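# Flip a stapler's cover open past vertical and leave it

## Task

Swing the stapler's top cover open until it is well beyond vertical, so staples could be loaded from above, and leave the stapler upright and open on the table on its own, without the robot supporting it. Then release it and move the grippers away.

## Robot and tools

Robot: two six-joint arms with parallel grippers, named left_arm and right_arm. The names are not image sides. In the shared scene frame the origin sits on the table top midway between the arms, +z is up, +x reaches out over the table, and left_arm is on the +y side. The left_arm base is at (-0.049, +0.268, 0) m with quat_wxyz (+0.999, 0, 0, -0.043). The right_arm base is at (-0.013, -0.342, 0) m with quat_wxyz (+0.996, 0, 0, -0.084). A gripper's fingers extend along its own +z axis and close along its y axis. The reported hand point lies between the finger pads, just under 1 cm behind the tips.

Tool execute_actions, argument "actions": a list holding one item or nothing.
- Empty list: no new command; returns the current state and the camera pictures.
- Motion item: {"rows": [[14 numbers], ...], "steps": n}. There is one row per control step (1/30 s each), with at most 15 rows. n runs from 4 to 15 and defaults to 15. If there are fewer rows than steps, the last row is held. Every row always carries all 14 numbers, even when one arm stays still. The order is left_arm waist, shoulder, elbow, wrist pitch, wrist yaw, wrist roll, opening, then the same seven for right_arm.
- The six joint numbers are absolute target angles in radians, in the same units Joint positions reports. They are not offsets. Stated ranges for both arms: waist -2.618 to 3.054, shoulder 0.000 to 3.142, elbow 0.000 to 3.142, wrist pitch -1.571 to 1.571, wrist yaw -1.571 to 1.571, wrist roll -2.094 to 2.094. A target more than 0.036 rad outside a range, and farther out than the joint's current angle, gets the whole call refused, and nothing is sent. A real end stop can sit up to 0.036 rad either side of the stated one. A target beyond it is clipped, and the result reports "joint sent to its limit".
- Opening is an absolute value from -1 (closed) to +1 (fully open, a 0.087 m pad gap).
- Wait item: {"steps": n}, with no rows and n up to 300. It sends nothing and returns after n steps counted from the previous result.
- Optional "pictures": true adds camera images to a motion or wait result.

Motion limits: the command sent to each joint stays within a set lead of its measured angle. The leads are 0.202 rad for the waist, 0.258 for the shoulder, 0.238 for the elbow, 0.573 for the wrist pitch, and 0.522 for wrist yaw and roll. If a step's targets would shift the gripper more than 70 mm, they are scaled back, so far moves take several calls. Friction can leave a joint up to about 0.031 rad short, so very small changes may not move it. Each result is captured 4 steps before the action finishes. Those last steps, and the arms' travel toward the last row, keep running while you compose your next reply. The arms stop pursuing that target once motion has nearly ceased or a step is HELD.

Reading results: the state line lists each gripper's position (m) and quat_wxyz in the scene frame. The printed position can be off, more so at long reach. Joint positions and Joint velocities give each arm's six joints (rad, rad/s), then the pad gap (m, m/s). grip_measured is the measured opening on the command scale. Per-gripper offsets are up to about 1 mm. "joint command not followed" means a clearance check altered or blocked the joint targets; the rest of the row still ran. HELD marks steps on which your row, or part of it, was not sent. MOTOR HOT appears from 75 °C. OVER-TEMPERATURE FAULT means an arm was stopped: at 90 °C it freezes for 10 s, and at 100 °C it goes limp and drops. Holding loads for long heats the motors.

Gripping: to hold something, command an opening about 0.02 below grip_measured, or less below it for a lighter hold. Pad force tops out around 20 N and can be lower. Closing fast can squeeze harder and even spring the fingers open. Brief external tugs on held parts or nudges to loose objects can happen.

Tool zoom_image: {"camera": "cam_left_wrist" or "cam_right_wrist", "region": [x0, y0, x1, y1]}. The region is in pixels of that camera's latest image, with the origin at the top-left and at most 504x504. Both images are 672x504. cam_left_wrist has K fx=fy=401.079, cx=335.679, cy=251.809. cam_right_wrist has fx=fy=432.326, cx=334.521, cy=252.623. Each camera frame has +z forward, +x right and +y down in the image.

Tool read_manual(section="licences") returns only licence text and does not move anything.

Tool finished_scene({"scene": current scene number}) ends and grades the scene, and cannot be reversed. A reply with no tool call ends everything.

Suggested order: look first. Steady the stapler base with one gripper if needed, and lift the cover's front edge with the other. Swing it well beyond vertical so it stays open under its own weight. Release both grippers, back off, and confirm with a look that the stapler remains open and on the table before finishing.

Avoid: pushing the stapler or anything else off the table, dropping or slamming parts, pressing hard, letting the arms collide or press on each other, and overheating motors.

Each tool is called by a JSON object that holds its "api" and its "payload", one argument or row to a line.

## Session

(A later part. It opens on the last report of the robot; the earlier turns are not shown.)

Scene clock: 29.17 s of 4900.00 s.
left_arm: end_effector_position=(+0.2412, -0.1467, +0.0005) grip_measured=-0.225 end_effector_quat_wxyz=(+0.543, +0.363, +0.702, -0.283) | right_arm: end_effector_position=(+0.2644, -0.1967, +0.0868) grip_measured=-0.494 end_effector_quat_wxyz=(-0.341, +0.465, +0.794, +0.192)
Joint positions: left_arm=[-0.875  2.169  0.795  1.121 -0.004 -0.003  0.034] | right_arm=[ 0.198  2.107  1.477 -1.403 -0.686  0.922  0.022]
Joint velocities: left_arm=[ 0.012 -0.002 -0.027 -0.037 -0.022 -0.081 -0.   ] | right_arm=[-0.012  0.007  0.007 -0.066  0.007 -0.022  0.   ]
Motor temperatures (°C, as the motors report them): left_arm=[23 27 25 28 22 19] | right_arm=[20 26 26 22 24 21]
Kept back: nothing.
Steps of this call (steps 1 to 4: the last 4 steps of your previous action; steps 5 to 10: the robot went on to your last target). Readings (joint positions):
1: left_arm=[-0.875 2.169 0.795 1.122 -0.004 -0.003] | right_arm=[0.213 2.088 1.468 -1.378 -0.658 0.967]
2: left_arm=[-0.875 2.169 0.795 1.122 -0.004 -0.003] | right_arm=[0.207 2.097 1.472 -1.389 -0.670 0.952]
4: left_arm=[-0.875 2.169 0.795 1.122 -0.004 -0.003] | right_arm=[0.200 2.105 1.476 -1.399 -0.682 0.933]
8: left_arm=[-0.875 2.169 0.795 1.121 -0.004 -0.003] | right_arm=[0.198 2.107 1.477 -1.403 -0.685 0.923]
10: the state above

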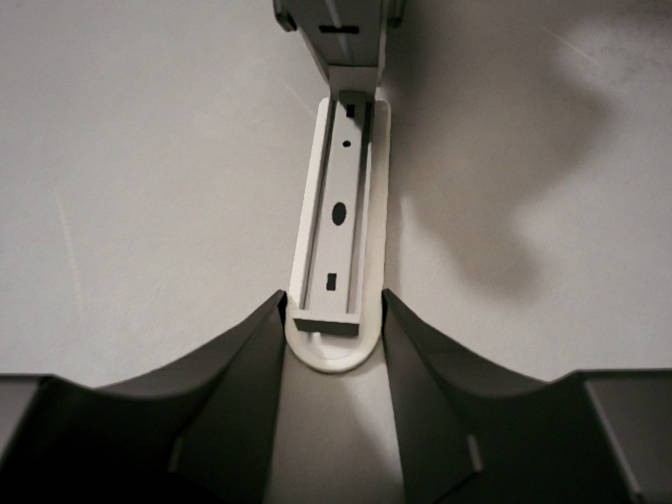

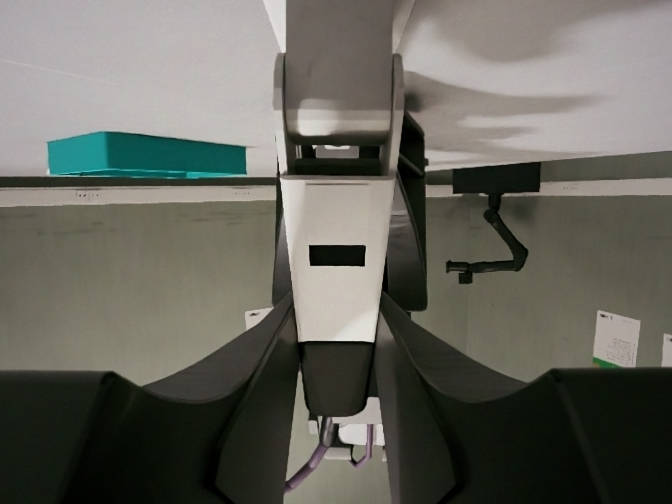

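{"api": "execute_actions", "payload": {
  "actions": [
    {"rows":[[-0.876,2.187,0.8,1.1,0,0,-0.27,0.198,2.107,1.49,-1.403,-0.686,0.922,-0.47],[-0.876,2.187,0.8,1.1,0,0,-0.27,0.198,2.107,1.49,-1.403,-0.686,0.922,-0.4],[-0.876,2.187,0.8,1.1,0,0,-0.27,0.2,2.09,1.5,-1.405,-0.67,0.93,-0.2],[-0.876,2.187,0.8,1.1,0,0,-0.27,0.21,2.07,1.515,-1.41,-0.64,0.95,0],[-0.876,2.187,0.8,1.1,0,0,-0.27,0.222,2.045,1.53,-1.417,-0.605,0.975,0.2],[-0.876,2.187,0.8,1.1,0,0,-0.27,0.235,2.02,1.545,-1.424,-0.565,1.0,0.4],[-0.876,2.187,0.8,1.1,0,0,-0.27,0.248,1.995,1.56,-1.431,-0.525,1.025,0.6],[-0.876,2.187,0.8,1.1,0,0,-0.27,0.261,1.97,1.575,-1.438,-0.485,1.05,0.8],[-0.876,2.187,0.8,1.1,0,0,-0.27,0.274,1.945,1.59,-1.445,-0.445,1.075,0.8],[-0.876,2.187,0.8,1.1,0,0,-0.27,0.287,1.92,1.605,-1.452,-0.405,1.1,0.8],[-0.876,2.187,0.8,1.1,0,0,-0.27,0.3,1.895,1.62,-1.459,-0.365,1.125,0.8],[-0.876,2.187,0.8,1.1,0,0,-0.27,0.313,1.87,1.635,-1.466,-0.325,1.15,0.8],[-0.876,2.187,0.8,1.1,0,0,-0.27,0.326,1.85,1.65,-1.473,-0.29,1.17,0.8],[-0.876,2.187,0.8,1.1,0,0,-0.27,0.338,1.83,1.66,-1.48,-0.26,1.18,0.8],[-0.876,2.187,0.8,1.1,0,0,-0.27,0.345,1.82,1.67,-1.485,-0.24,1.18,0.8]],"steps":15}
  ]
}}

{"api": "execute_actions", "payload": {
  "actions": [
    {"rows":[[-0.876,2.187,0.8,1.1,0,0,-0.27,0.35,1.82,1.68,-1.49,-0.235,1.13,0.8],[-0.876,2.187,0.8,1.1,0,0,-0.27,0.36,1.825,1.69,-1.49,-0.23,1.05,0.8],[-0.876,2.187,0.8,1.1,0,0,-0.27,0.375,1.833,1.705,-1.49,-0.225,0.96,0.8],[-0.876,2.187,0.8,1.1,0,0,-0.27,0.39,1.841,1.72,-1.49,-0.22,0.86,0.8],[-0.876,2.187,0.8,1.1,0,0,-0.27,0.41,1.85,1.735,-1.49,-0.215,0.76,0.8],[-0.876,2.187,0.8,1.1,0,0,-0.27,0.43,1.859,1.75,-1.49,-0.21,0.66,0.8],[-0.876,2.187,0.8,1.1,0,0,-0.27,0.45,1.868,1.763,-1.49,-0.205,0.56,0.8],[-0.876,2.187,0.8,1.1,0,0,-0.27,0.47,1.877,1.775,-1.49,-0.2,0.46,0.8],[-0.876,2.187,0.8,1.1,0,0,-0.27,0.49,1.886,1.787,-1.49,-0.195,0.36,0.8],[-0.876,2.187,0.8,1.1,0,0,-0.27,0.51,1.895,1.798,-1.49,-0.19,0.26,0.8],[-0.876,2.187,0.8,1.1,0,0,-0.27,0.53,1.903,1.808,-1.49,-0.185,0.16,0.8],[-0.876,2.187,0.8,1.1,0,0,-0.27,0.55,1.911,1.816,-1.49,-0.18,0.07,0.8],[-0.876,2.187,0.8,1.1,0,0,-0.27,0.568,1.918,1.823,-1.49,-0.175,-0.01,0.8],[-0.876,2.187,0.8,1.1,0,0,-0.27,0.582,1.923,1.828,-1.49,-0.17,-0.07,0.8],[-0.876,2.187,0.8,1.1,0,0,-0.27,0.592,1.926,1.83,-1.49,-0.165,-0.115,0.8]],"steps":15}
  ]
}}

{"api": "execute_actions", "payload": {
  "actions": [
    {"steps":14}
  ],
  "pictures": true
}}

Scene clock: 32.90 s of 4900.00 s.
left_arm: end_effector_position=(+0.2411, -0.1467, +0.0004) grip_measured=-0.225 end_effector_quat_wxyz=(+0.543, +0.363, +0.702, -0.283) | right_arm: end_effector_position=(+0.2761, -0.1970, +0.1212) grip_measured=+0.798 end_effector_quat_wxyz=(-0.228, +0.460, +0.845, +0.152)
Joint positions: left_arm=[-0.875  2.169  0.795  1.121 -0.004 -0.003  0.034] | right_arm=[ 0.264  1.962  1.575 -1.414 -0.509  1.031  0.079]
Joint velocities: left_arm=[-0.002 -0.007 -0.007 -0.007 -0.066 -0.007 -0.001] | right_arm=[ 0.432 -0.862  0.535 -0.095  0.974  0.637  0.005]
Motor temperatures (°C, as the motors report them): left_arm=[23 28 25 28 22 19] | right_arm=[20 27 26 22 24 21]
Steps of this call (steps 1 to 30: the robot went on to your last target; steps 31 to 100: nothing new was sent; then 0.03 s passed at rest; steps 101 to 111: the first 11 steps of this action). Readings (joint positions):
101: left_arm=[-0.875 2.169 0.795 1.121 -0.004 -0.003] | right_arm=[0.198 2.108 1.477 -1.403 -0.686 0.922]
102: left_arm=[-0.875 2.169 0.795 1.121 -0.004 -0.003] | right_arm=[0.198 2.108 1.477 -1.403 -0.686 0.922]
104: left_arm=[-0.875 2.169 0.795 1.121 -0.004 -0.003] | right_arm=[0.198 2.106 1.479 -1.403 -0.680 0.925]
108: left_arm=[-0.875 2.169 0.795 1.121 -0.004 -0.003] | right_arm=[0.221 2.050 1.521 -1.405 -0.599 0.974]
111: the state above

Scene clock: 33.40 s of 4900.00 s.
left_arm: end_effector_position=(+0.2411, -0.1467, +0.0004) grip_measured=-0.225 end_effector_quat_wxyz=(+0.543, +0.363, +0.702, -0.283) | right_arm: end_effector_position=(+0.2663, -0.1886, +0.1623) grip_measured=+0.800 end_effector_quat_wxyz=(-0.042, +0.112, +0.988, +0.102)
Joint positions: left_arm=[-0.875  2.169  0.795  1.121 -0.004 -0.003  0.034] | right_arm=[ 0.483  1.868  1.776 -1.471 -0.221  0.54   0.079]
Joint velocities: left_arm=[-0.007 -0.002  0.002 -0.022  0.007 -0.022 -0.   ] | right_arm=[ 0.632  0.286  0.3    0.066  0.154 -2.484 -0.002]
Motor temperatures (°C, as the motors report them): left_arm=[23 28 25 28 22 19] | right_arm=[20 27 26 22 24 21]
Steps of this call (steps 1 to 4: the last 4 steps of your previous action; steps 5 to 15: the first 11 steps of this action). Readings (joint positions):
5: left_arm=[-0.875 2.169 0.795 1.121 -0.004 -0.003] | right_arm=[0.331 1.834 1.657 -1.442 -0.353 1.115]
6: left_arm=[-0.875 2.169 0.795 1.121 -0.004 -0.003] | right_arm=[0.339 1.822 1.670 -1.450 -0.331 1.107]
8: left_arm=[-0.875 2.169 0.795 1.121 -0.004 -0.003] | right_arm=[0.356 1.817 1.694 -1.462 -0.294 1.046]
12: left_arm=[-0.875 2.169 0.795 1.121 -0.004 -0.003] | right_arm=[0.418 1.840 1.740 -1.470 -0.244 0.792]
15: the state above

Scene clock: 33.87 s of 4900.00 s.
left_arm: end_effector_position=(+0.2411, -0.1467, +0.0004) grip_measured=-0.225 end_effector_quat_wxyz=(+0.543, +0.363, +0.702, -0.283) | right_arm: end_effector_position=(+0.2640, -0.1864, +0.1504) grip_measured=+0.800 end_effector_quat_wxyz=(-0.015, -0.246, +0.965, +0.087)
Joint positions: left_arm=[-0.875  2.169  0.795  1.121 -0.004 -0.003  0.034] | right_arm=[ 0.592  1.911  1.812 -1.471 -0.177 -0.076  0.079]
Joint velocities: left_arm=[-0.032  0.002  0.007 -0.037 -0.022 -0.022  0.001] | right_arm=[ 0.022 -0.027 -0.007 -0.007 -0.022 -0.242  0.   ]
Motor temperatures (°C, as the motors report them): left_arm=[23 28 25 28 22 19] | right_arm=[20 27 26 22 24 21]
Kept back: nothing.
Steps of this call (steps 1 to 4: the last 4 steps of your previous action; steps 5 to 14: the robot went on to your last target). Readings (joint positions):
1: left_arm=[-0.875 2.169 0.795 1.121 -0.004 -0.003] | right_arm=[0.504 1.878 1.786 -1.471 -0.215 0.452]
2: left_arm=[-0.875 2.169 0.795 1.121 -0.004 -0.003] | right_arm=[0.525 1.887 1.795 -1.471 -0.208 0.364]
4: left_arm=[-0.875 2.169 0.795 1.121 -0.004 -0.003] | right_arm=[0.562 1.902 1.807 -1.471 -0.198 0.205]
8: left_arm=[-0.875 2.169 0.795 1.121 -0.004 -0.003] | right_arm=[0.592 1.911 1.812 -1.471 -0.188 0.018]
14: the state above

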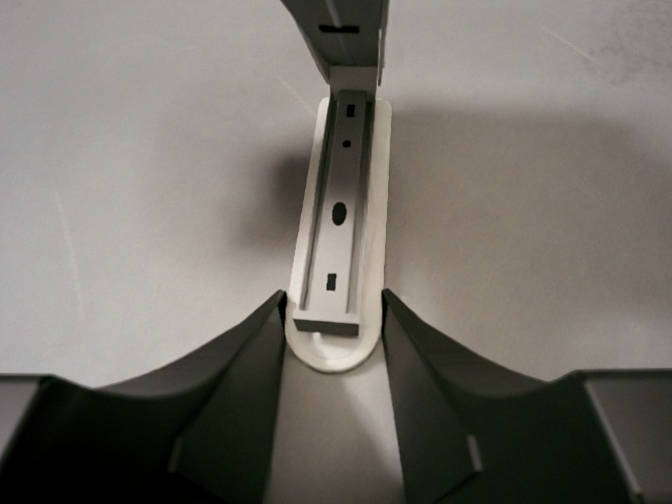

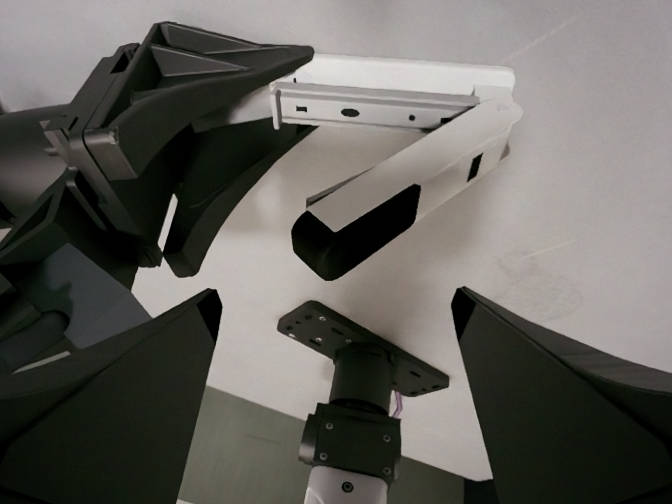

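{"api": "execute_actions", "payload": {
  "actions": [
    {"rows":[[-0.876,2.187,0.8,1.1,0,0,-0.27,0.582,1.91,1.79,-1.455,-0.17,-0.12,0.8],[-0.876,2.187,0.8,1.1,0,0,-0.27,0.577,1.91,1.775,-1.44,-0.17,-0.125,0.8],[-0.876,2.187,0.8,1.1,0,0,-0.27,0.572,1.91,1.757,-1.424,-0.17,-0.13,0.8],[-0.876,2.187,0.8,1.1,0,0,-0.27,0.567,1.91,1.739,-1.408,-0.17,-0.13,0.8],[-0.876,2.187,0.8,1.1,0,0,-0.27,0.563,1.91,1.721,-1.392,-0.17,-0.13,0.8],[-0.876,2.187,0.8,1.1,0,0,-0.27,0.56,1.91,1.703,-1.376,-0.17,-0.13,0.8],[-0.876,2.187,0.8,1.1,0,0,-0.27,0.56,1.91,1.685,-1.36,-0.17,-0.13,0.8],[-0.876,2.187,0.8,1.1,0,0,-0.27,0.56,1.91,1.667,-1.344,-0.17,-0.13,0.8],[-0.876,2.187,0.8,1.1,0,0,-0.27,0.56,1.91,1.649,-1.328,-0.17,-0.13,0.8],[-0.876,2.187,0.8,1.1,0,0,-0.27,0.56,1.91,1.631,-1.312,-0.17,-0.13,0.8],[-0.876,2.187,0.8,1.1,0,0,-0.27,0.56,1.91,1.615,-1.297,-0.17,-0.13,0.8],[-0.876,2.187,0.8,1.1,0,0,-0.27,0.56,1.91,1.6,-1.283,-0.17,-0.13,0.8],[-0.876,2.187,0.8,1.1,0,0,-0.27,0.56,1.91,1.588,-1.27,-0.17,-0.13,0.8]],"steps":15}
  ]
}}

{"api": "execute_actions", "payload": {
  "actions": [
    {"steps":12}
  ],
  "pictures": true
}}

Scene clock: 34.67 s of 4900.00 s.
left_arm: end_effector_position=(+0.2411, -0.1467, +0.0004) grip_measured=-0.225 end_effector_quat_wxyz=(+0.543, +0.363, +0.702, -0.283) | right_arm: end_effector_position=(+0.2591, -0.1992, +0.1146) grip_measured=+0.800 end_effector_quat_wxyz=(-0.038, -0.254, +0.963, +0.082)
Joint positions: left_arm=[-0.875  2.169  0.795  1.121 -0.004 -0.003  0.034] | right_arm=[ 0.569  1.911  1.661 -1.373 -0.174 -0.121  0.079]
Joint velocities: left_arm=[-0.022 -0.002  0.007 -0.066  0.051 -0.022  0.   ] | right_arm=[-0.002 -0.007 -0.515  0.403  0.037 -0.037 -0.   ]
Motor temperatures (°C, as the motors report them): left_arm=[23 28 25 28 22 19] | right_arm=[20 27 26 22 24 21]
Steps of this call (steps 1 to 13: the robot went on to your last target; steps 14 to 24: the first 11 steps of this action). Readings (joint positions):
14: left_arm=[-0.875 2.169 0.795 1.121 -0.004 -0.003] | right_arm=[0.592 1.911 1.812 -1.472 -0.174 -0.108]
15: left_arm=[-0.875 2.169 0.795 1.121 -0.004 -0.003] | right_arm=[0.592 1.911 1.809 -1.469 -0.174 -0.110]
17: left_arm=[-0.875 2.169 0.795 1.121 -0.004 -0.003] | right_arm=[0.589 1.911 1.790 -1.454 -0.174 -0.114]
21: left_arm=[-0.875 2.169 0.795 1.121 -0.004 -0.003] | right_arm=[0.573 1.911 1.716 -1.411 -0.174 -0.120]
24: the state above

Scene clock: 35.07 s of 4900.00 s.
left_arm: end_effector_position=(+0.2411, -0.1467, +0.0004) grip_measured=-0.225 end_effector_quat_wxyz=(+0.543, +0.363, +0.702, -0.283) | right_arm: end_effector_position=(+0.2634, -0.1974, +0.0988) grip_measured=+0.800 end_effector_quat_wxyz=(-0.027, -0.256, +0.963, +0.084)
Joint positions: left_arm=[-0.875  2.169  0.795  1.121 -0.004 -0.003  0.034] | right_arm=[ 0.569  1.911  1.603 -1.293 -0.174 -0.123  0.079]
Joint velocities: left_arm=[-0.007 -0.007  0.002 -0.007  0.037  0.022  0.   ] | right_arm=[-0.017  0.007  0.027  0.037 -0.022 -0.022  0.001]
Motor temperatures (°C, as the motors report them): left_arm=[23 28 25 28 22 19] | right_arm=[20 27 26 22 24 21]
Kept back: nothing.
Steps of this call (steps 1 to 4: the last 4 steps of your previous action; steps 5 to 12: the robot went on to your last target). Readings (joint positions):
1: left_arm=[-0.875 2.169 0.795 1.121 -0.004 -0.003] | right_arm=[0.569 1.911 1.644 -1.359 -0.174 -0.122]
2: left_arm=[-0.875 2.169 0.795 1.121 -0.004 -0.003] | right_arm=[0.569 1.911 1.628 -1.346 -0.174 -0.122]
4: left_arm=[-0.875 2.169 0.795 1.121 -0.004 -0.003] | right_arm=[0.569 1.911 1.608 -1.327 -0.174 -0.122]
8: left_arm=[-0.875 2.169 0.795 1.121 -0.004 -0.003] | right_arm=[0.569 1.911 1.603 -1.304 -0.174 -0.123]
12: the state above

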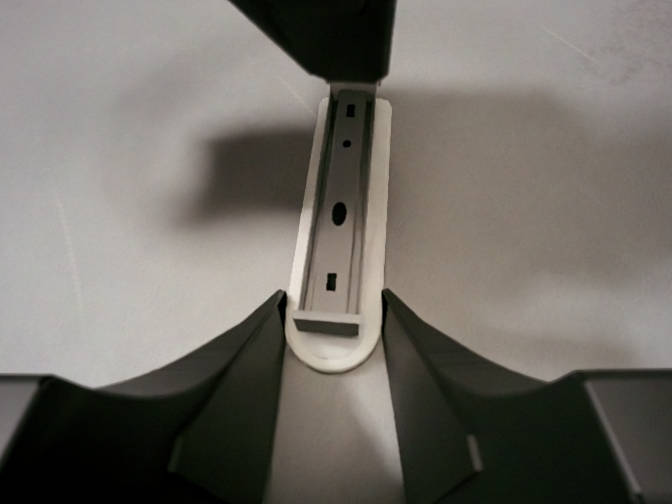

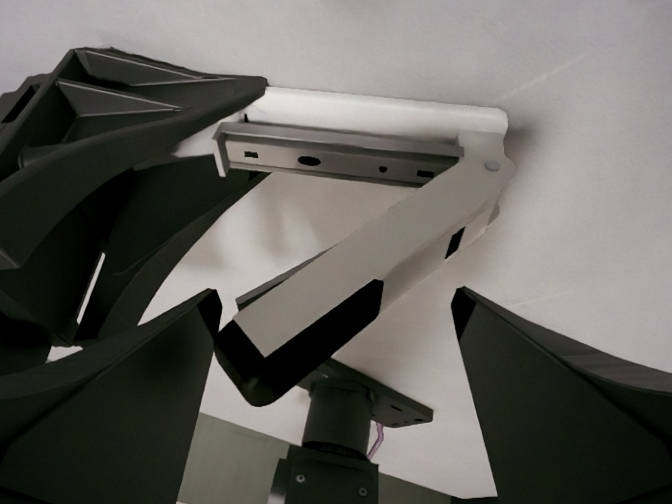

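{"api": "execute_actions", "payload": {
  "actions": [
    {"rows":[[-0.876,2.187,0.8,1.1,0,0,-0.27,0.56,1.91,1.62,-1.3,-0.155,-0.13,0.8],[-0.876,2.187,0.8,1.1,0,0,-0.27,0.558,1.91,1.628,-1.307,-0.143,-0.132,0.8],[-0.876,2.187,0.8,1.1,0,0,-0.27,0.556,1.91,1.636,-1.314,-0.131,-0.134,0.8],[-0.876,2.187,0.8,1.1,0,0,-0.27,0.554,1.91,1.644,-1.321,-0.119,-0.136,0.8],[-0.876,2.187,0.8,1.1,0,0,-0.27,0.552,1.91,1.652,-1.328,-0.107,-0.138,0.8],[-0.876,2.187,0.8,1.1,0,0,-0.27,0.55,1.91,1.66,-1.335,-0.095,-0.14,0.8],[-0.876,2.187,0.8,1.1,0,0,-0.27,0.548,1.91,1.668,-1.341,-0.083,-0.142,0.8],[-0.876,2.187,0.8,1.1,0,0,-0.27,0.546,1.91,1.676,-1.347,-0.071,-0.144,0.8],[-0.876,2.187,0.8,1.1,0,0,-0.27,0.544,1.91,1.683,-1.353,-0.059,-0.146,0.8],[-0.876,2.187,0.8,1.1,0,0,-0.27,0.542,1.91,1.69,-1.359,-0.047,-0.148,0.8],[-0.876,2.187,0.8,1.1,0,0,-0.27,0.54,1.91,1.697,-1.364,-0.035,-0.15,0.8],[-0.876,2.187,0.8,1.1,0,0,-0.27,0.538,1.91,1.703,-1.369,-0.023,-0.152,0.8],[-0.876,2.187,0.8,1.1,0,0,-0.27,0.536,1.912,1.709,-1.373,-0.011,-0.154,0.8],[-0.876,2.187,0.8,1.1,0,0,-0.27,0.533,1.914,1.715,-1.377,0,-0.156,0.8],[-0.876,2.187,0.8,1.1,0,0,-0.27,0.528,1.917,1.72,-1.38,0.01,-0.16,0.8]],"steps":15}
  ]
}}

{"api": "execute_actions", "payload": {
  "actions": [
    {"rows":[[-0.876,2.187,0.8,1.1,0,0,-0.27,0.52,1.92,1.726,-1.383,0.012,-0.168,0.8],[-0.876,2.187,0.8,1.1,0,0,-0.27,0.511,1.923,1.732,-1.386,0.012,-0.177,0.8],[-0.876,2.187,0.8,1.1,0,0,-0.27,0.502,1.926,1.738,-1.389,0.012,-0.186,0.8],[-0.876,2.187,0.8,1.1,0,0,-0.27,0.493,1.929,1.744,-1.392,0.012,-0.195,0.8],[-0.876,2.187,0.8,1.1,0,0,-0.27,0.484,1.932,1.75,-1.395,0.012,-0.204,0.8],[-0.876,2.187,0.8,1.1,0,0,-0.27,0.475,1.935,1.756,-1.398,0.012,-0.213,0.8],[-0.876,2.187,0.8,1.1,0,0,-0.27,0.466,1.938,1.762,-1.401,0.012,-0.222,0.8],[-0.876,2.187,0.8,1.1,0,0,-0.27,0.457,1.941,1.768,-1.404,0.012,-0.231,0.8],[-0.876,2.187,0.8,1.1,0,0,-0.27,0.448,1.944,1.773,-1.407,0.012,-0.24,0.8],[-0.876,2.187,0.8,1.1,0,0,-0.27,0.439,1.948,1.778,-1.41,0.012,-0.249,0.8],[-0.876,2.187,0.8,1.1,0,0,-0.27,0.43,1.952,1.783,-1.412,0.012,-0.258,0.8],[-0.876,2.187,0.8,1.1,0,0,-0.27,0.421,1.956,1.788,-1.414,0.012,-0.267,0.8],[-0.876,2.187,0.8,1.1,0,0,-0.27,0.413,1.96,1.793,-1.415,0.012,-0.275,0.8]],"steps":15}
  ],
  "pictures": true
}}

Scene clock: 36.13 s of 4900.00 s.
left_arm: end_effector_position=(+0.2411, -0.1467, +0.0004) grip_measured=-0.225 end_effector_quat_wxyz=(+0.543, +0.363, +0.702, -0.283) | right_arm: end_effector_position=(+0.2767, -0.2098, +0.1128) grip_measured=+0.800 end_effector_quat_wxyz=(-0.008, -0.258, +0.965, +0.049)
Joint positions: left_arm=[-0.875  2.169  0.795  1.121 -0.004 -0.003  0.034] | right_arm=[ 0.558  1.911  1.669 -1.333 -0.1   -0.134  0.079]
Joint velocities: left_arm=[ 0.007 -0.012  0.002  0.007 -0.051  0.022 -0.   ] | right_arm=[-0.037 -0.017  0.203 -0.168  0.256 -0.022  0.001]
Motor temperatures (°C, as the motors report them): left_arm=[23 28 25 28 22 19] | right_arm=[20 27 26 22 24 21]
Steps of this call (steps 1 to 21: the robot went on to your last target; steps 22 to 32: the first 11 steps of this action). Readings (joint positions):
22: left_arm=[-0.875 2.169 0.795 1.121 -0.004 -0.003] | right_arm=[0.569 1.911 1.603 -1.287 -0.172 -0.123]
23: left_arm=[-0.875 2.169 0.795 1.121 -0.004 -0.003] | right_arm=[0.569 1.911 1.604 -1.288 -0.169 -0.124]
25: left_arm=[-0.875 2.169 0.795 1.121 -0.004 -0.003] | right_arm=[0.569 1.911 1.612 -1.293 -0.157 -0.125]
29: left_arm=[-0.875 2.169 0.795 1.121 -0.004 -0.003] | right_arm=[0.564 1.911 1.646 -1.313 -0.126 -0.130]
32: the state above

Scene clock: 36.63 s of 4900.00 s.
left_arm: end_effector_position=(+0.2411, -0.1467, +0.0004) grip_measured=-0.225 end_effector_quat_wxyz=(+0.543, +0.363, +0.702, -0.283) | right_arm: end_effector_position=(+0.3030, -0.2550, +0.1312) grip_measured=+0.800 end_effector_quat_wxyz=(+0.012, -0.249, +0.969, +0.006)
Joint positions: left_arm=[-0.875  2.169  0.795  1.121 -0.004 -0.003  0.034] | right_arm=[ 0.458  1.921  1.761 -1.386 -0.011 -0.214  0.079]
Joint velocities: left_arm=[ 0.012  0.012  0.012  0.051  0.051  0.051 -0.001] | right_arm=[-0.266  0.139  0.129 -0.037 -0.051 -0.286  0.   ]
Motor temperatures (°C, as the motors report them): left_arm=[23 28 25 28 22 19] | right_arm=[20 27 26 22 24 21]
Steps of this call (steps 1 to 4: the last 4 steps of your previous action; steps 5 to 15: the first 11 steps of this action). Readings (joint positions):
5: left_arm=[-0.875 2.169 0.795 1.121 -0.004 -0.003] | right_arm=[0.547 1.911 1.701 -1.356 -0.050 -0.144]
6: left_arm=[-0.875 2.169 0.795 1.121 -0.004 -0.003] | right_arm=[0.541 1.911 1.707 -1.359 -0.042 -0.148]
8: left_arm=[-0.875 2.169 0.795 1.121 -0.004 -0.003] | right_arm=[0.526 1.911 1.719 -1.366 -0.032 -0.159]
12: left_arm=[-0.875 2.169 0.795 1.121 -0.004 -0.003] | right_arm=[0.487 1.912 1.743 -1.378 -0.018 -0.189]
15: the state above

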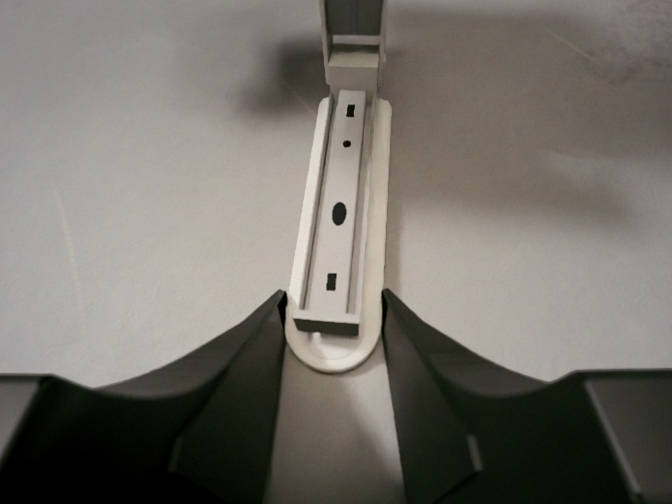

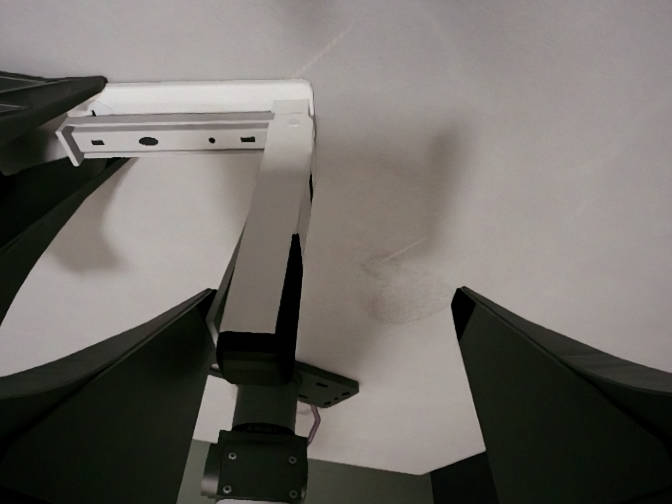

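{"api": "execute_actions", "payload": {
  "actions": [
    {"rows":[[-0.876,2.187,0.8,1.1,0,0,-0.27,0.405,1.965,1.793,-1.412,0.012,-0.283,0.8],[-0.876,2.187,0.8,1.1,0,0,-0.27,0.397,1.97,1.793,-1.408,0.012,-0.291,0.8],[-0.876,2.187,0.8,1.1,0,0,-0.27,0.389,1.975,1.793,-1.404,0.012,-0.299,0.8],[-0.876,2.187,0.8,1.1,0,0,-0.27,0.381,1.98,1.793,-1.4,0.012,-0.307,0.8],[-0.876,2.187,0.8,1.1,0,0,-0.27,0.373,1.985,1.794,-1.396,0.012,-0.315,0.8],[-0.876,2.187,0.8,1.1,0,0,-0.27,0.365,1.99,1.796,-1.392,0.012,-0.323,0.8],[-0.876,2.187,0.8,1.1,0,0,-0.27,0.357,1.994,1.798,-1.388,0.012,-0.331,0.8],[-0.876,2.187,0.8,1.1,0,0,-0.27,0.349,1.998,1.8,-1.384,0.012,-0.339,0.8],[-0.876,2.187,0.8,1.1,0,0,-0.27,0.341,2.002,1.803,-1.38,0.012,-0.347,0.8],[-0.876,2.187,0.8,1.1,0,0,-0.27,0.333,2.006,1.806,-1.376,0.012,-0.355,0.8],[-0.876,2.187,0.8,1.1,0,0,-0.27,0.325,2.01,1.809,-1.372,0.012,-0.363,0.8],[-0.876,2.187,0.8,1.1,0,0,-0.27,0.317,2.015,1.812,-1.368,0.012,-0.371,0.8],[-0.876,2.187,0.8,1.1,0,0,-0.27,0.309,2.02,1.815,-1.364,0.012,-0.379,0.8],[-0.876,2.187,0.8,1.1,0,0,-0.27,0.302,2.025,1.818,-1.36,0.012,-0.387,0.8]],"steps":15}
  ]
}}

{"api": "execute_actions", "payload": {
  "actions": [
    {"steps":10}
  ],
  "pictures": true
}}

Scene clock: 37.37 s of 4900.00 s.
left_arm: end_effector_position=(+0.2411, -0.1467, +0.0004) grip_measured=-0.225 end_effector_quat_wxyz=(+0.543, +0.363, +0.702, -0.282) | right_arm: end_effector_position=(+0.3172, -0.2944, +0.1160) grip_measured=+0.800 end_effector_quat_wxyz=(-0.012, -0.250, +0.968, +0.002)
Joint positions: left_arm=[-0.875  2.169  0.795  1.121 -0.004 -0.003  0.034] | right_arm=[ 0.35   1.987  1.785 -1.393 -0.001 -0.324  0.079]
Joint velocities: left_arm=[-0.007 -0.007  0.017 -0.095  0.022  0.066  0.   ] | right_arm=[-0.212  0.134  0.085  0.037  0.022 -0.256  0.   ]
Motor temperatures (°C, as the motors report them): left_arm=[23 28 25 28 22 19] | right_arm=[20 27 26 22 24 21]
Steps of this call (steps 1 to 4: the last 4 steps of your previous action; steps 5 to 11: the robot went on to your last target; steps 12 to 22: the first 11 steps of this action). Readings (joint positions):
12: left_arm=[-0.875 2.169 0.795 1.121 -0.004 -0.003] | right_arm=[0.420 1.943 1.776 -1.393 -0.002 -0.264]
13: left_arm=[-0.875 2.169 0.795 1.121 -0.004 -0.003] | right_arm=[0.419 1.943 1.776 -1.393 -0.002 -0.267]
15: left_arm=[-0.875 2.169 0.795 1.121 -0.004 -0.003] | right_arm=[0.412 1.947 1.776 -1.393 -0.002 -0.277]
19: left_arm=[-0.875 2.169 0.795 1.121 -0.004 -0.003] | right_arm=[0.378 1.969 1.777 -1.393 -0.002 -0.302]
22: the state above

Scene clock: 37.70 s of 4900.00 s.
left_arm: end_effector_position=(+0.2411, -0.1467, +0.0004) grip_measured=-0.225 end_effector_quat_wxyz=(+0.543, +0.363, +0.702, -0.282) | right_arm: end_effector_position=(+0.3267, -0.3096, +0.1121) grip_measured=+0.800 end_effector_quat_wxyz=(-0.008, -0.253, +0.967, +0.000)
Joint positions: left_arm=[-0.875  2.169  0.795  1.121 -0.004 -0.003  0.034] | right_arm=[ 0.309  2.008  1.801 -1.38   0.002 -0.373  0.079]
Joint velocities: left_arm=[-0.017 -0.002  0.002  0.037 -0.066  0.007 -0.001] | right_arm=[-0.002 -0.002 -0.032 -0.022  0.037  0.037 -0.001]
Motor temperatures (°C, as the motors report them): left_arm=[23 28 25 28 22 19] | right_arm=[20 27 26 22 24 21]
Kept back: nothing.
Steps of this call (steps 1 to 4: the last 4 steps of your previous action; steps 5 to 10: the robot went on to your last target). Readings (joint positions):
1: left_arm=[-0.875 2.169 0.795 1.121 -0.004 -0.003] | right_arm=[0.342 1.992 1.788 -1.392 -0.001 -0.331]
2: left_arm=[-0.875 2.169 0.795 1.121 -0.004 -0.003] | right_arm=[0.334 1.996 1.792 -1.390 -0.001 -0.338]
4: left_arm=[-0.875 2.169 0.795 1.121 -0.004 -0.003] | right_arm=[0.319 2.003 1.798 -1.386 -0.001 -0.353]
8: left_arm=[-0.875 2.169 0.795 1.121 -0.004 -0.003] | right_arm=[0.309 2.008 1.800 -1.380 0.002 -0.369]
10: the state above

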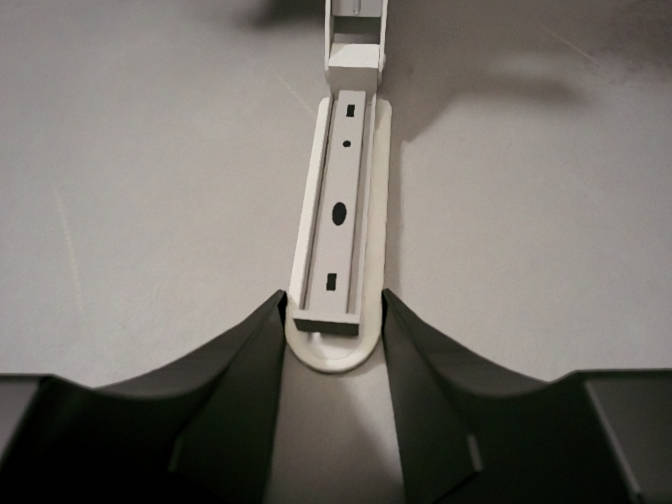

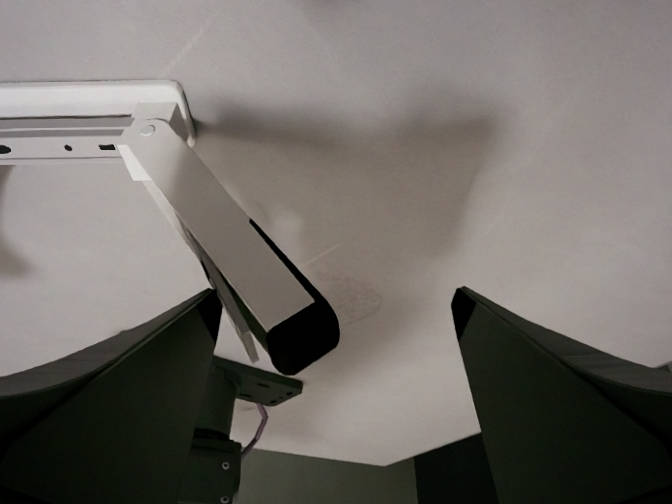

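{"api": "execute_actions", "payload": {
  "actions": [
    {"rows":[[-0.876,2.175,0.8,1.12,0,0,-0.24,0.32,2.005,1.815,-1.385,0.005,-0.37,0.8],[-0.876,2.17,0.8,1.12,0,0,-0.22,0.33,2.0,1.83,-1.395,0.005,-0.36,0.8],[-0.876,2.17,0.8,1.12,0,0,-0.2,0.338,1.995,1.845,-1.41,0.005,-0.35,0.8],[-0.876,2.17,0.8,1.12,0,0,-0.17,0.342,1.99,1.86,-1.425,0.005,-0.35,0.8],[-0.876,2.165,0.8,1.12,0,0,-0.1,0.342,1.99,1.878,-1.44,0.005,-0.35,0.8],[-0.876,2.16,0.8,1.12,0,0,0,0.342,1.99,1.896,-1.455,0.005,-0.35,0.8],[-0.876,2.14,0.78,1.12,0,0,0.1,0.342,1.99,1.914,-1.47,0.005,-0.35,0.8],[-0.876,2.12,0.76,1.12,0,0,0.2,0.342,1.99,1.932,-1.485,0.005,-0.35,0.8],[-0.876,2.095,0.735,1.12,0,0,0.3,0.342,1.99,1.95,-1.5,0.005,-0.35,0.8],[-0.876,2.065,0.71,1.115,0,0,0.3,0.342,1.99,1.968,-1.515,0.005,-0.35,0.8],[-0.876,2.035,0.685,1.105,0,0,0.3,0.342,1.985,1.986,-1.53,0.005,-0.35,0.8],[-0.876,2.0,0.66,1.09,0,0,0.3,0.342,1.98,2.0,-1.54,0.005,-0.35,0.8],[-0.876,1.96,0.64,1.07,0,0,0.3,0.342,1.97,2.01,-1.55,0.005,-0.35,0.8],[-0.876,1.92,0.62,1.05,0,0,0.3,0.342,1.955,2.015,-1.55,0.005,-0.35,0.8],[-0.876,1.88,0.6,1.03,0,0,0.3,0.342,1.94,2.015,-1.55,0.005,-0.35,0.8]],"steps":15}
  ]
}}

{"api": "execute_actions", "payload": {
  "actions": [
    {"rows":[[-0.87,1.84,0.59,1.0,0,0,0.3,0.34,1.91,2.0,-1.54,0,-0.33,0.8],[-0.86,1.8,0.58,0.96,0,0,0.3,0.34,1.88,1.98,-1.52,0,-0.31,0.8],[-0.84,1.76,0.58,0.91,0,0,0.3,0.34,1.84,1.95,-1.49,0,-0.29,0.8],[-0.82,1.72,0.58,0.86,0,0,0.3,0.34,1.8,1.92,-1.46,0,-0.27,0.8],[-0.79,1.68,0.59,0.8,0,0,0.3,0.34,1.76,1.89,-1.43,0,-0.25,0.8],[-0.76,1.64,0.6,0.74,0,0,0.3,0.34,1.72,1.86,-1.4,0,-0.23,0.8],[-0.73,1.6,0.61,0.68,0,0,0.3,0.34,1.68,1.83,-1.36,0,-0.21,0.8],[-0.7,1.56,0.62,0.62,0,0,0.3,0.34,1.64,1.8,-1.32,0,-0.19,0.8],[-0.68,1.52,0.63,0.56,0,0,0.3,0.34,1.6,1.77,-1.28,0,-0.17,0.8],[-0.66,1.48,0.64,0.5,0,0,0.3,0.34,1.56,1.74,-1.24,0,-0.15,0.8],[-0.65,1.45,0.65,0.45,0,0,0.3,0.34,1.52,1.71,-1.2,0,-0.13,0.8],[-0.65,1.42,0.65,0.42,0,0,0.3,0.34,1.49,1.68,-1.16,0,-0.11,0.8],[-0.65,1.4,0.65,0.4,0,0,0.3,0.34,1.47,1.65,-1.12,0,-0.1,0.8]],"steps":15}
  ]
}}

{"api": "execute_actions", "payload": {
  "actions": [
    {"steps":12}
  ],
  "pictures": true
}}

Scene clock: 38.83 s of 4900.00 s.
left_arm: end_effector_position=(+0.2357, -0.1388, +0.0130) grip_measured=+0.296 end_effector_quat_wxyz=(+0.546, +0.362, +0.700, -0.284) | right_arm: end_effector_position=(+0.3378, -0.2983, +0.1452) grip_measured=+0.800 end_effector_quat_wxyz=(+0.024, -0.259, +0.965, -0.003)
Joint positions: left_arm=[-0.875  2.106  0.748  1.114 -0.004 -0.003  0.057] | right_arm=[ 0.335  2.007  1.941 -1.456  0.002 -0.359  0.079]
Joint velocities: left_arm=[ 0.002 -0.794 -0.672 -0.051 -0.007 -0.037  0.004] | right_arm=[-0.002 -0.017  0.505 -0.432  0.066 -0.007  0.001]
Motor temperatures (°C, as the motors report them): left_arm=[23 28 25 28 22 19] | right_arm=[20 27 26 22 24 21]
Steps of this call (steps 1 to 23: the robot went on to your last target; steps 24 to 34: the first 11 steps of this action). Readings (joint positions):
24: left_arm=[-0.875 2.169 0.795 1.121 -0.004 -0.003] | right_arm=[0.309 2.008 1.801 -1.379 0.002 -0.379]
25: left_arm=[-0.875 2.169 0.795 1.121 -0.004 -0.003] | right_arm=[0.310 2.008 1.803 -1.380 0.002 -0.377]
27: left_arm=[-0.875 2.169 0.795 1.122 -0.004 -0.003] | right_arm=[0.316 2.008 1.817 -1.388 0.002 -0.370]
31: left_arm=[-0.875 2.163 0.793 1.120 -0.004 -0.003] | right_arm=[0.333 2.008 1.884 -1.422 0.002 -0.362]
34: the state above

Scene clock: 39.33 s of 4900.00 s.
left_arm: end_effector_position=(+0.2675, -0.0349, +0.1235) grip_measured=+0.300 end_effector_quat_wxyz=(+0.577, +0.291, +0.727, -0.232) | right_arm: end_effector_position=(+0.3022, -0.2984, +0.2375) grip_measured=+0.800 end_effector_quat_wxyz=(+0.205, -0.185, +0.961, -0.006)
Joint positions: left_arm=[-0.677  1.523  0.613  0.682  0.    -0.003  0.057] | right_arm=[ 0.335  1.593  1.782 -1.347  0.002 -0.214  0.079]
Joint velocities: left_arm=[ 0.613 -1.028  0.222 -1.575 -0.037  0.022 -0.001] | right_arm=[-0.012 -1.165 -0.896  0.93   0.007  0.549 -0.   ]
Motor temperatures (°C, as the motors report them): left_arm=[23 28 25 28 22 19] | right_arm=[20 27 26 22 24 21]
Steps of this call (steps 1 to 4: the last 4 steps of your previous action; steps 5 to 15: the first 11 steps of this action). Readings (joint positions):
5: left_arm=[-0.875 1.925 0.637 1.067 -0.004 -0.003] | right_arm=[0.335 1.968 1.991 -1.498 0.002 -0.354]
6: left_arm=[-0.875 1.884 0.622 1.049 -0.003 -0.003] | right_arm=[0.335 1.949 1.991 -1.500 0.002 -0.348]
8: left_arm=[-0.862 1.803 0.606 0.996 -0.000 -0.003] | right_arm=[0.335 1.891 1.970 -1.489 0.002 -0.327]
12: left_arm=[-0.762 1.641 0.605 0.837 0.004 -0.003] | right_arm=[0.335 1.721 1.868 -1.430 0.002 -0.267]
15: the state above

Scene clock: 39.73 s of 4900.00 s.
left_arm: end_effector_position=(+0.2596, -0.0106, +0.1255) grip_measured=+0.300 end_effector_quat_wxyz=(+0.541, +0.291, +0.762, -0.208) | right_arm: end_effector_position=(+0.3153, -0.2920, +0.2576) grip_measured=+0.800 end_effector_quat_wxyz=(+0.307, -0.132, +0.943, +0.007)
Joint positions: left_arm=[-0.65   1.405  0.638  0.431 -0.004 -0.003  0.057] | right_arm=[ 0.335  1.465  1.669 -1.151  0.002 -0.114  0.079]
Joint velocities: left_arm=[ 0.007 -0.007 -0.002 -0.212 -0.007  0.051  0.   ] | right_arm=[-0.027 -0.017 -0.007  0.139  0.022  0.095 -0.001]
Motor temperatures (°C, as the motors report them): left_arm=[23 28 25 28 22 19] | right_arm=[20 27 26 23 24 21]
Kept back: nothing.
Steps of this call (steps 1 to 4: the last 4 steps of your previous action; steps 5 to 12: the robot went on to your last target). Readings (joint positions):
1: left_arm=[-0.661 1.489 0.619 0.633 -0.002 -0.003] | right_arm=[0.335 1.554 1.753 -1.315 0.002 -0.196]
2: left_arm=[-0.652 1.458 0.625 0.592 -0.004 -0.003] | right_arm=[0.335 1.519 1.725 -1.282 0.002 -0.178]
4: left_arm=[-0.650 1.416 0.633 0.537 -0.004 -0.003] | right_arm=[0.335 1.474 1.691 -1.234 0.002 -0.152]
8: left_arm=[-0.650 1.405 0.638 0.471 -0.004 -0.003] | right_arm=[0.335 1.465 1.675 -1.172 0.002 -0.125]
12: the state above

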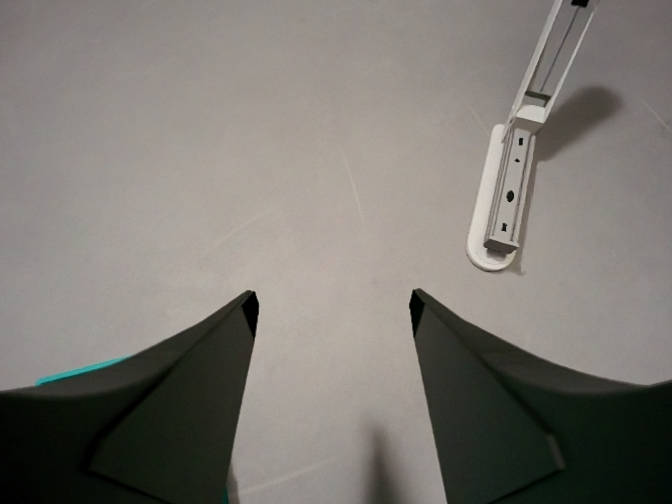

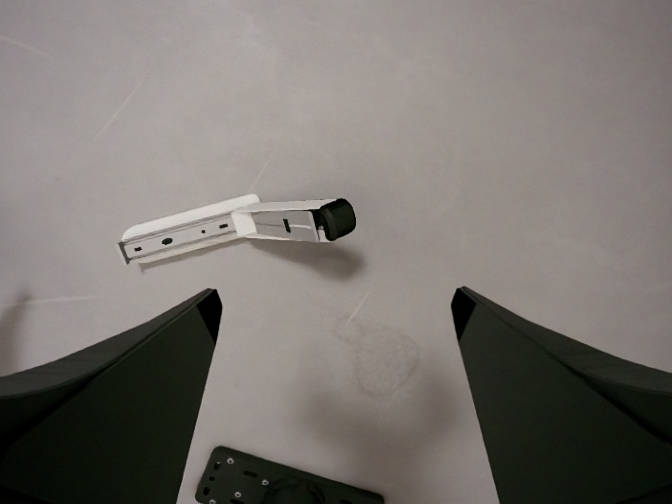

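{"api": "finished_scene", "payload": {
  "scene": 1
}}

The scene is finished: the task was done.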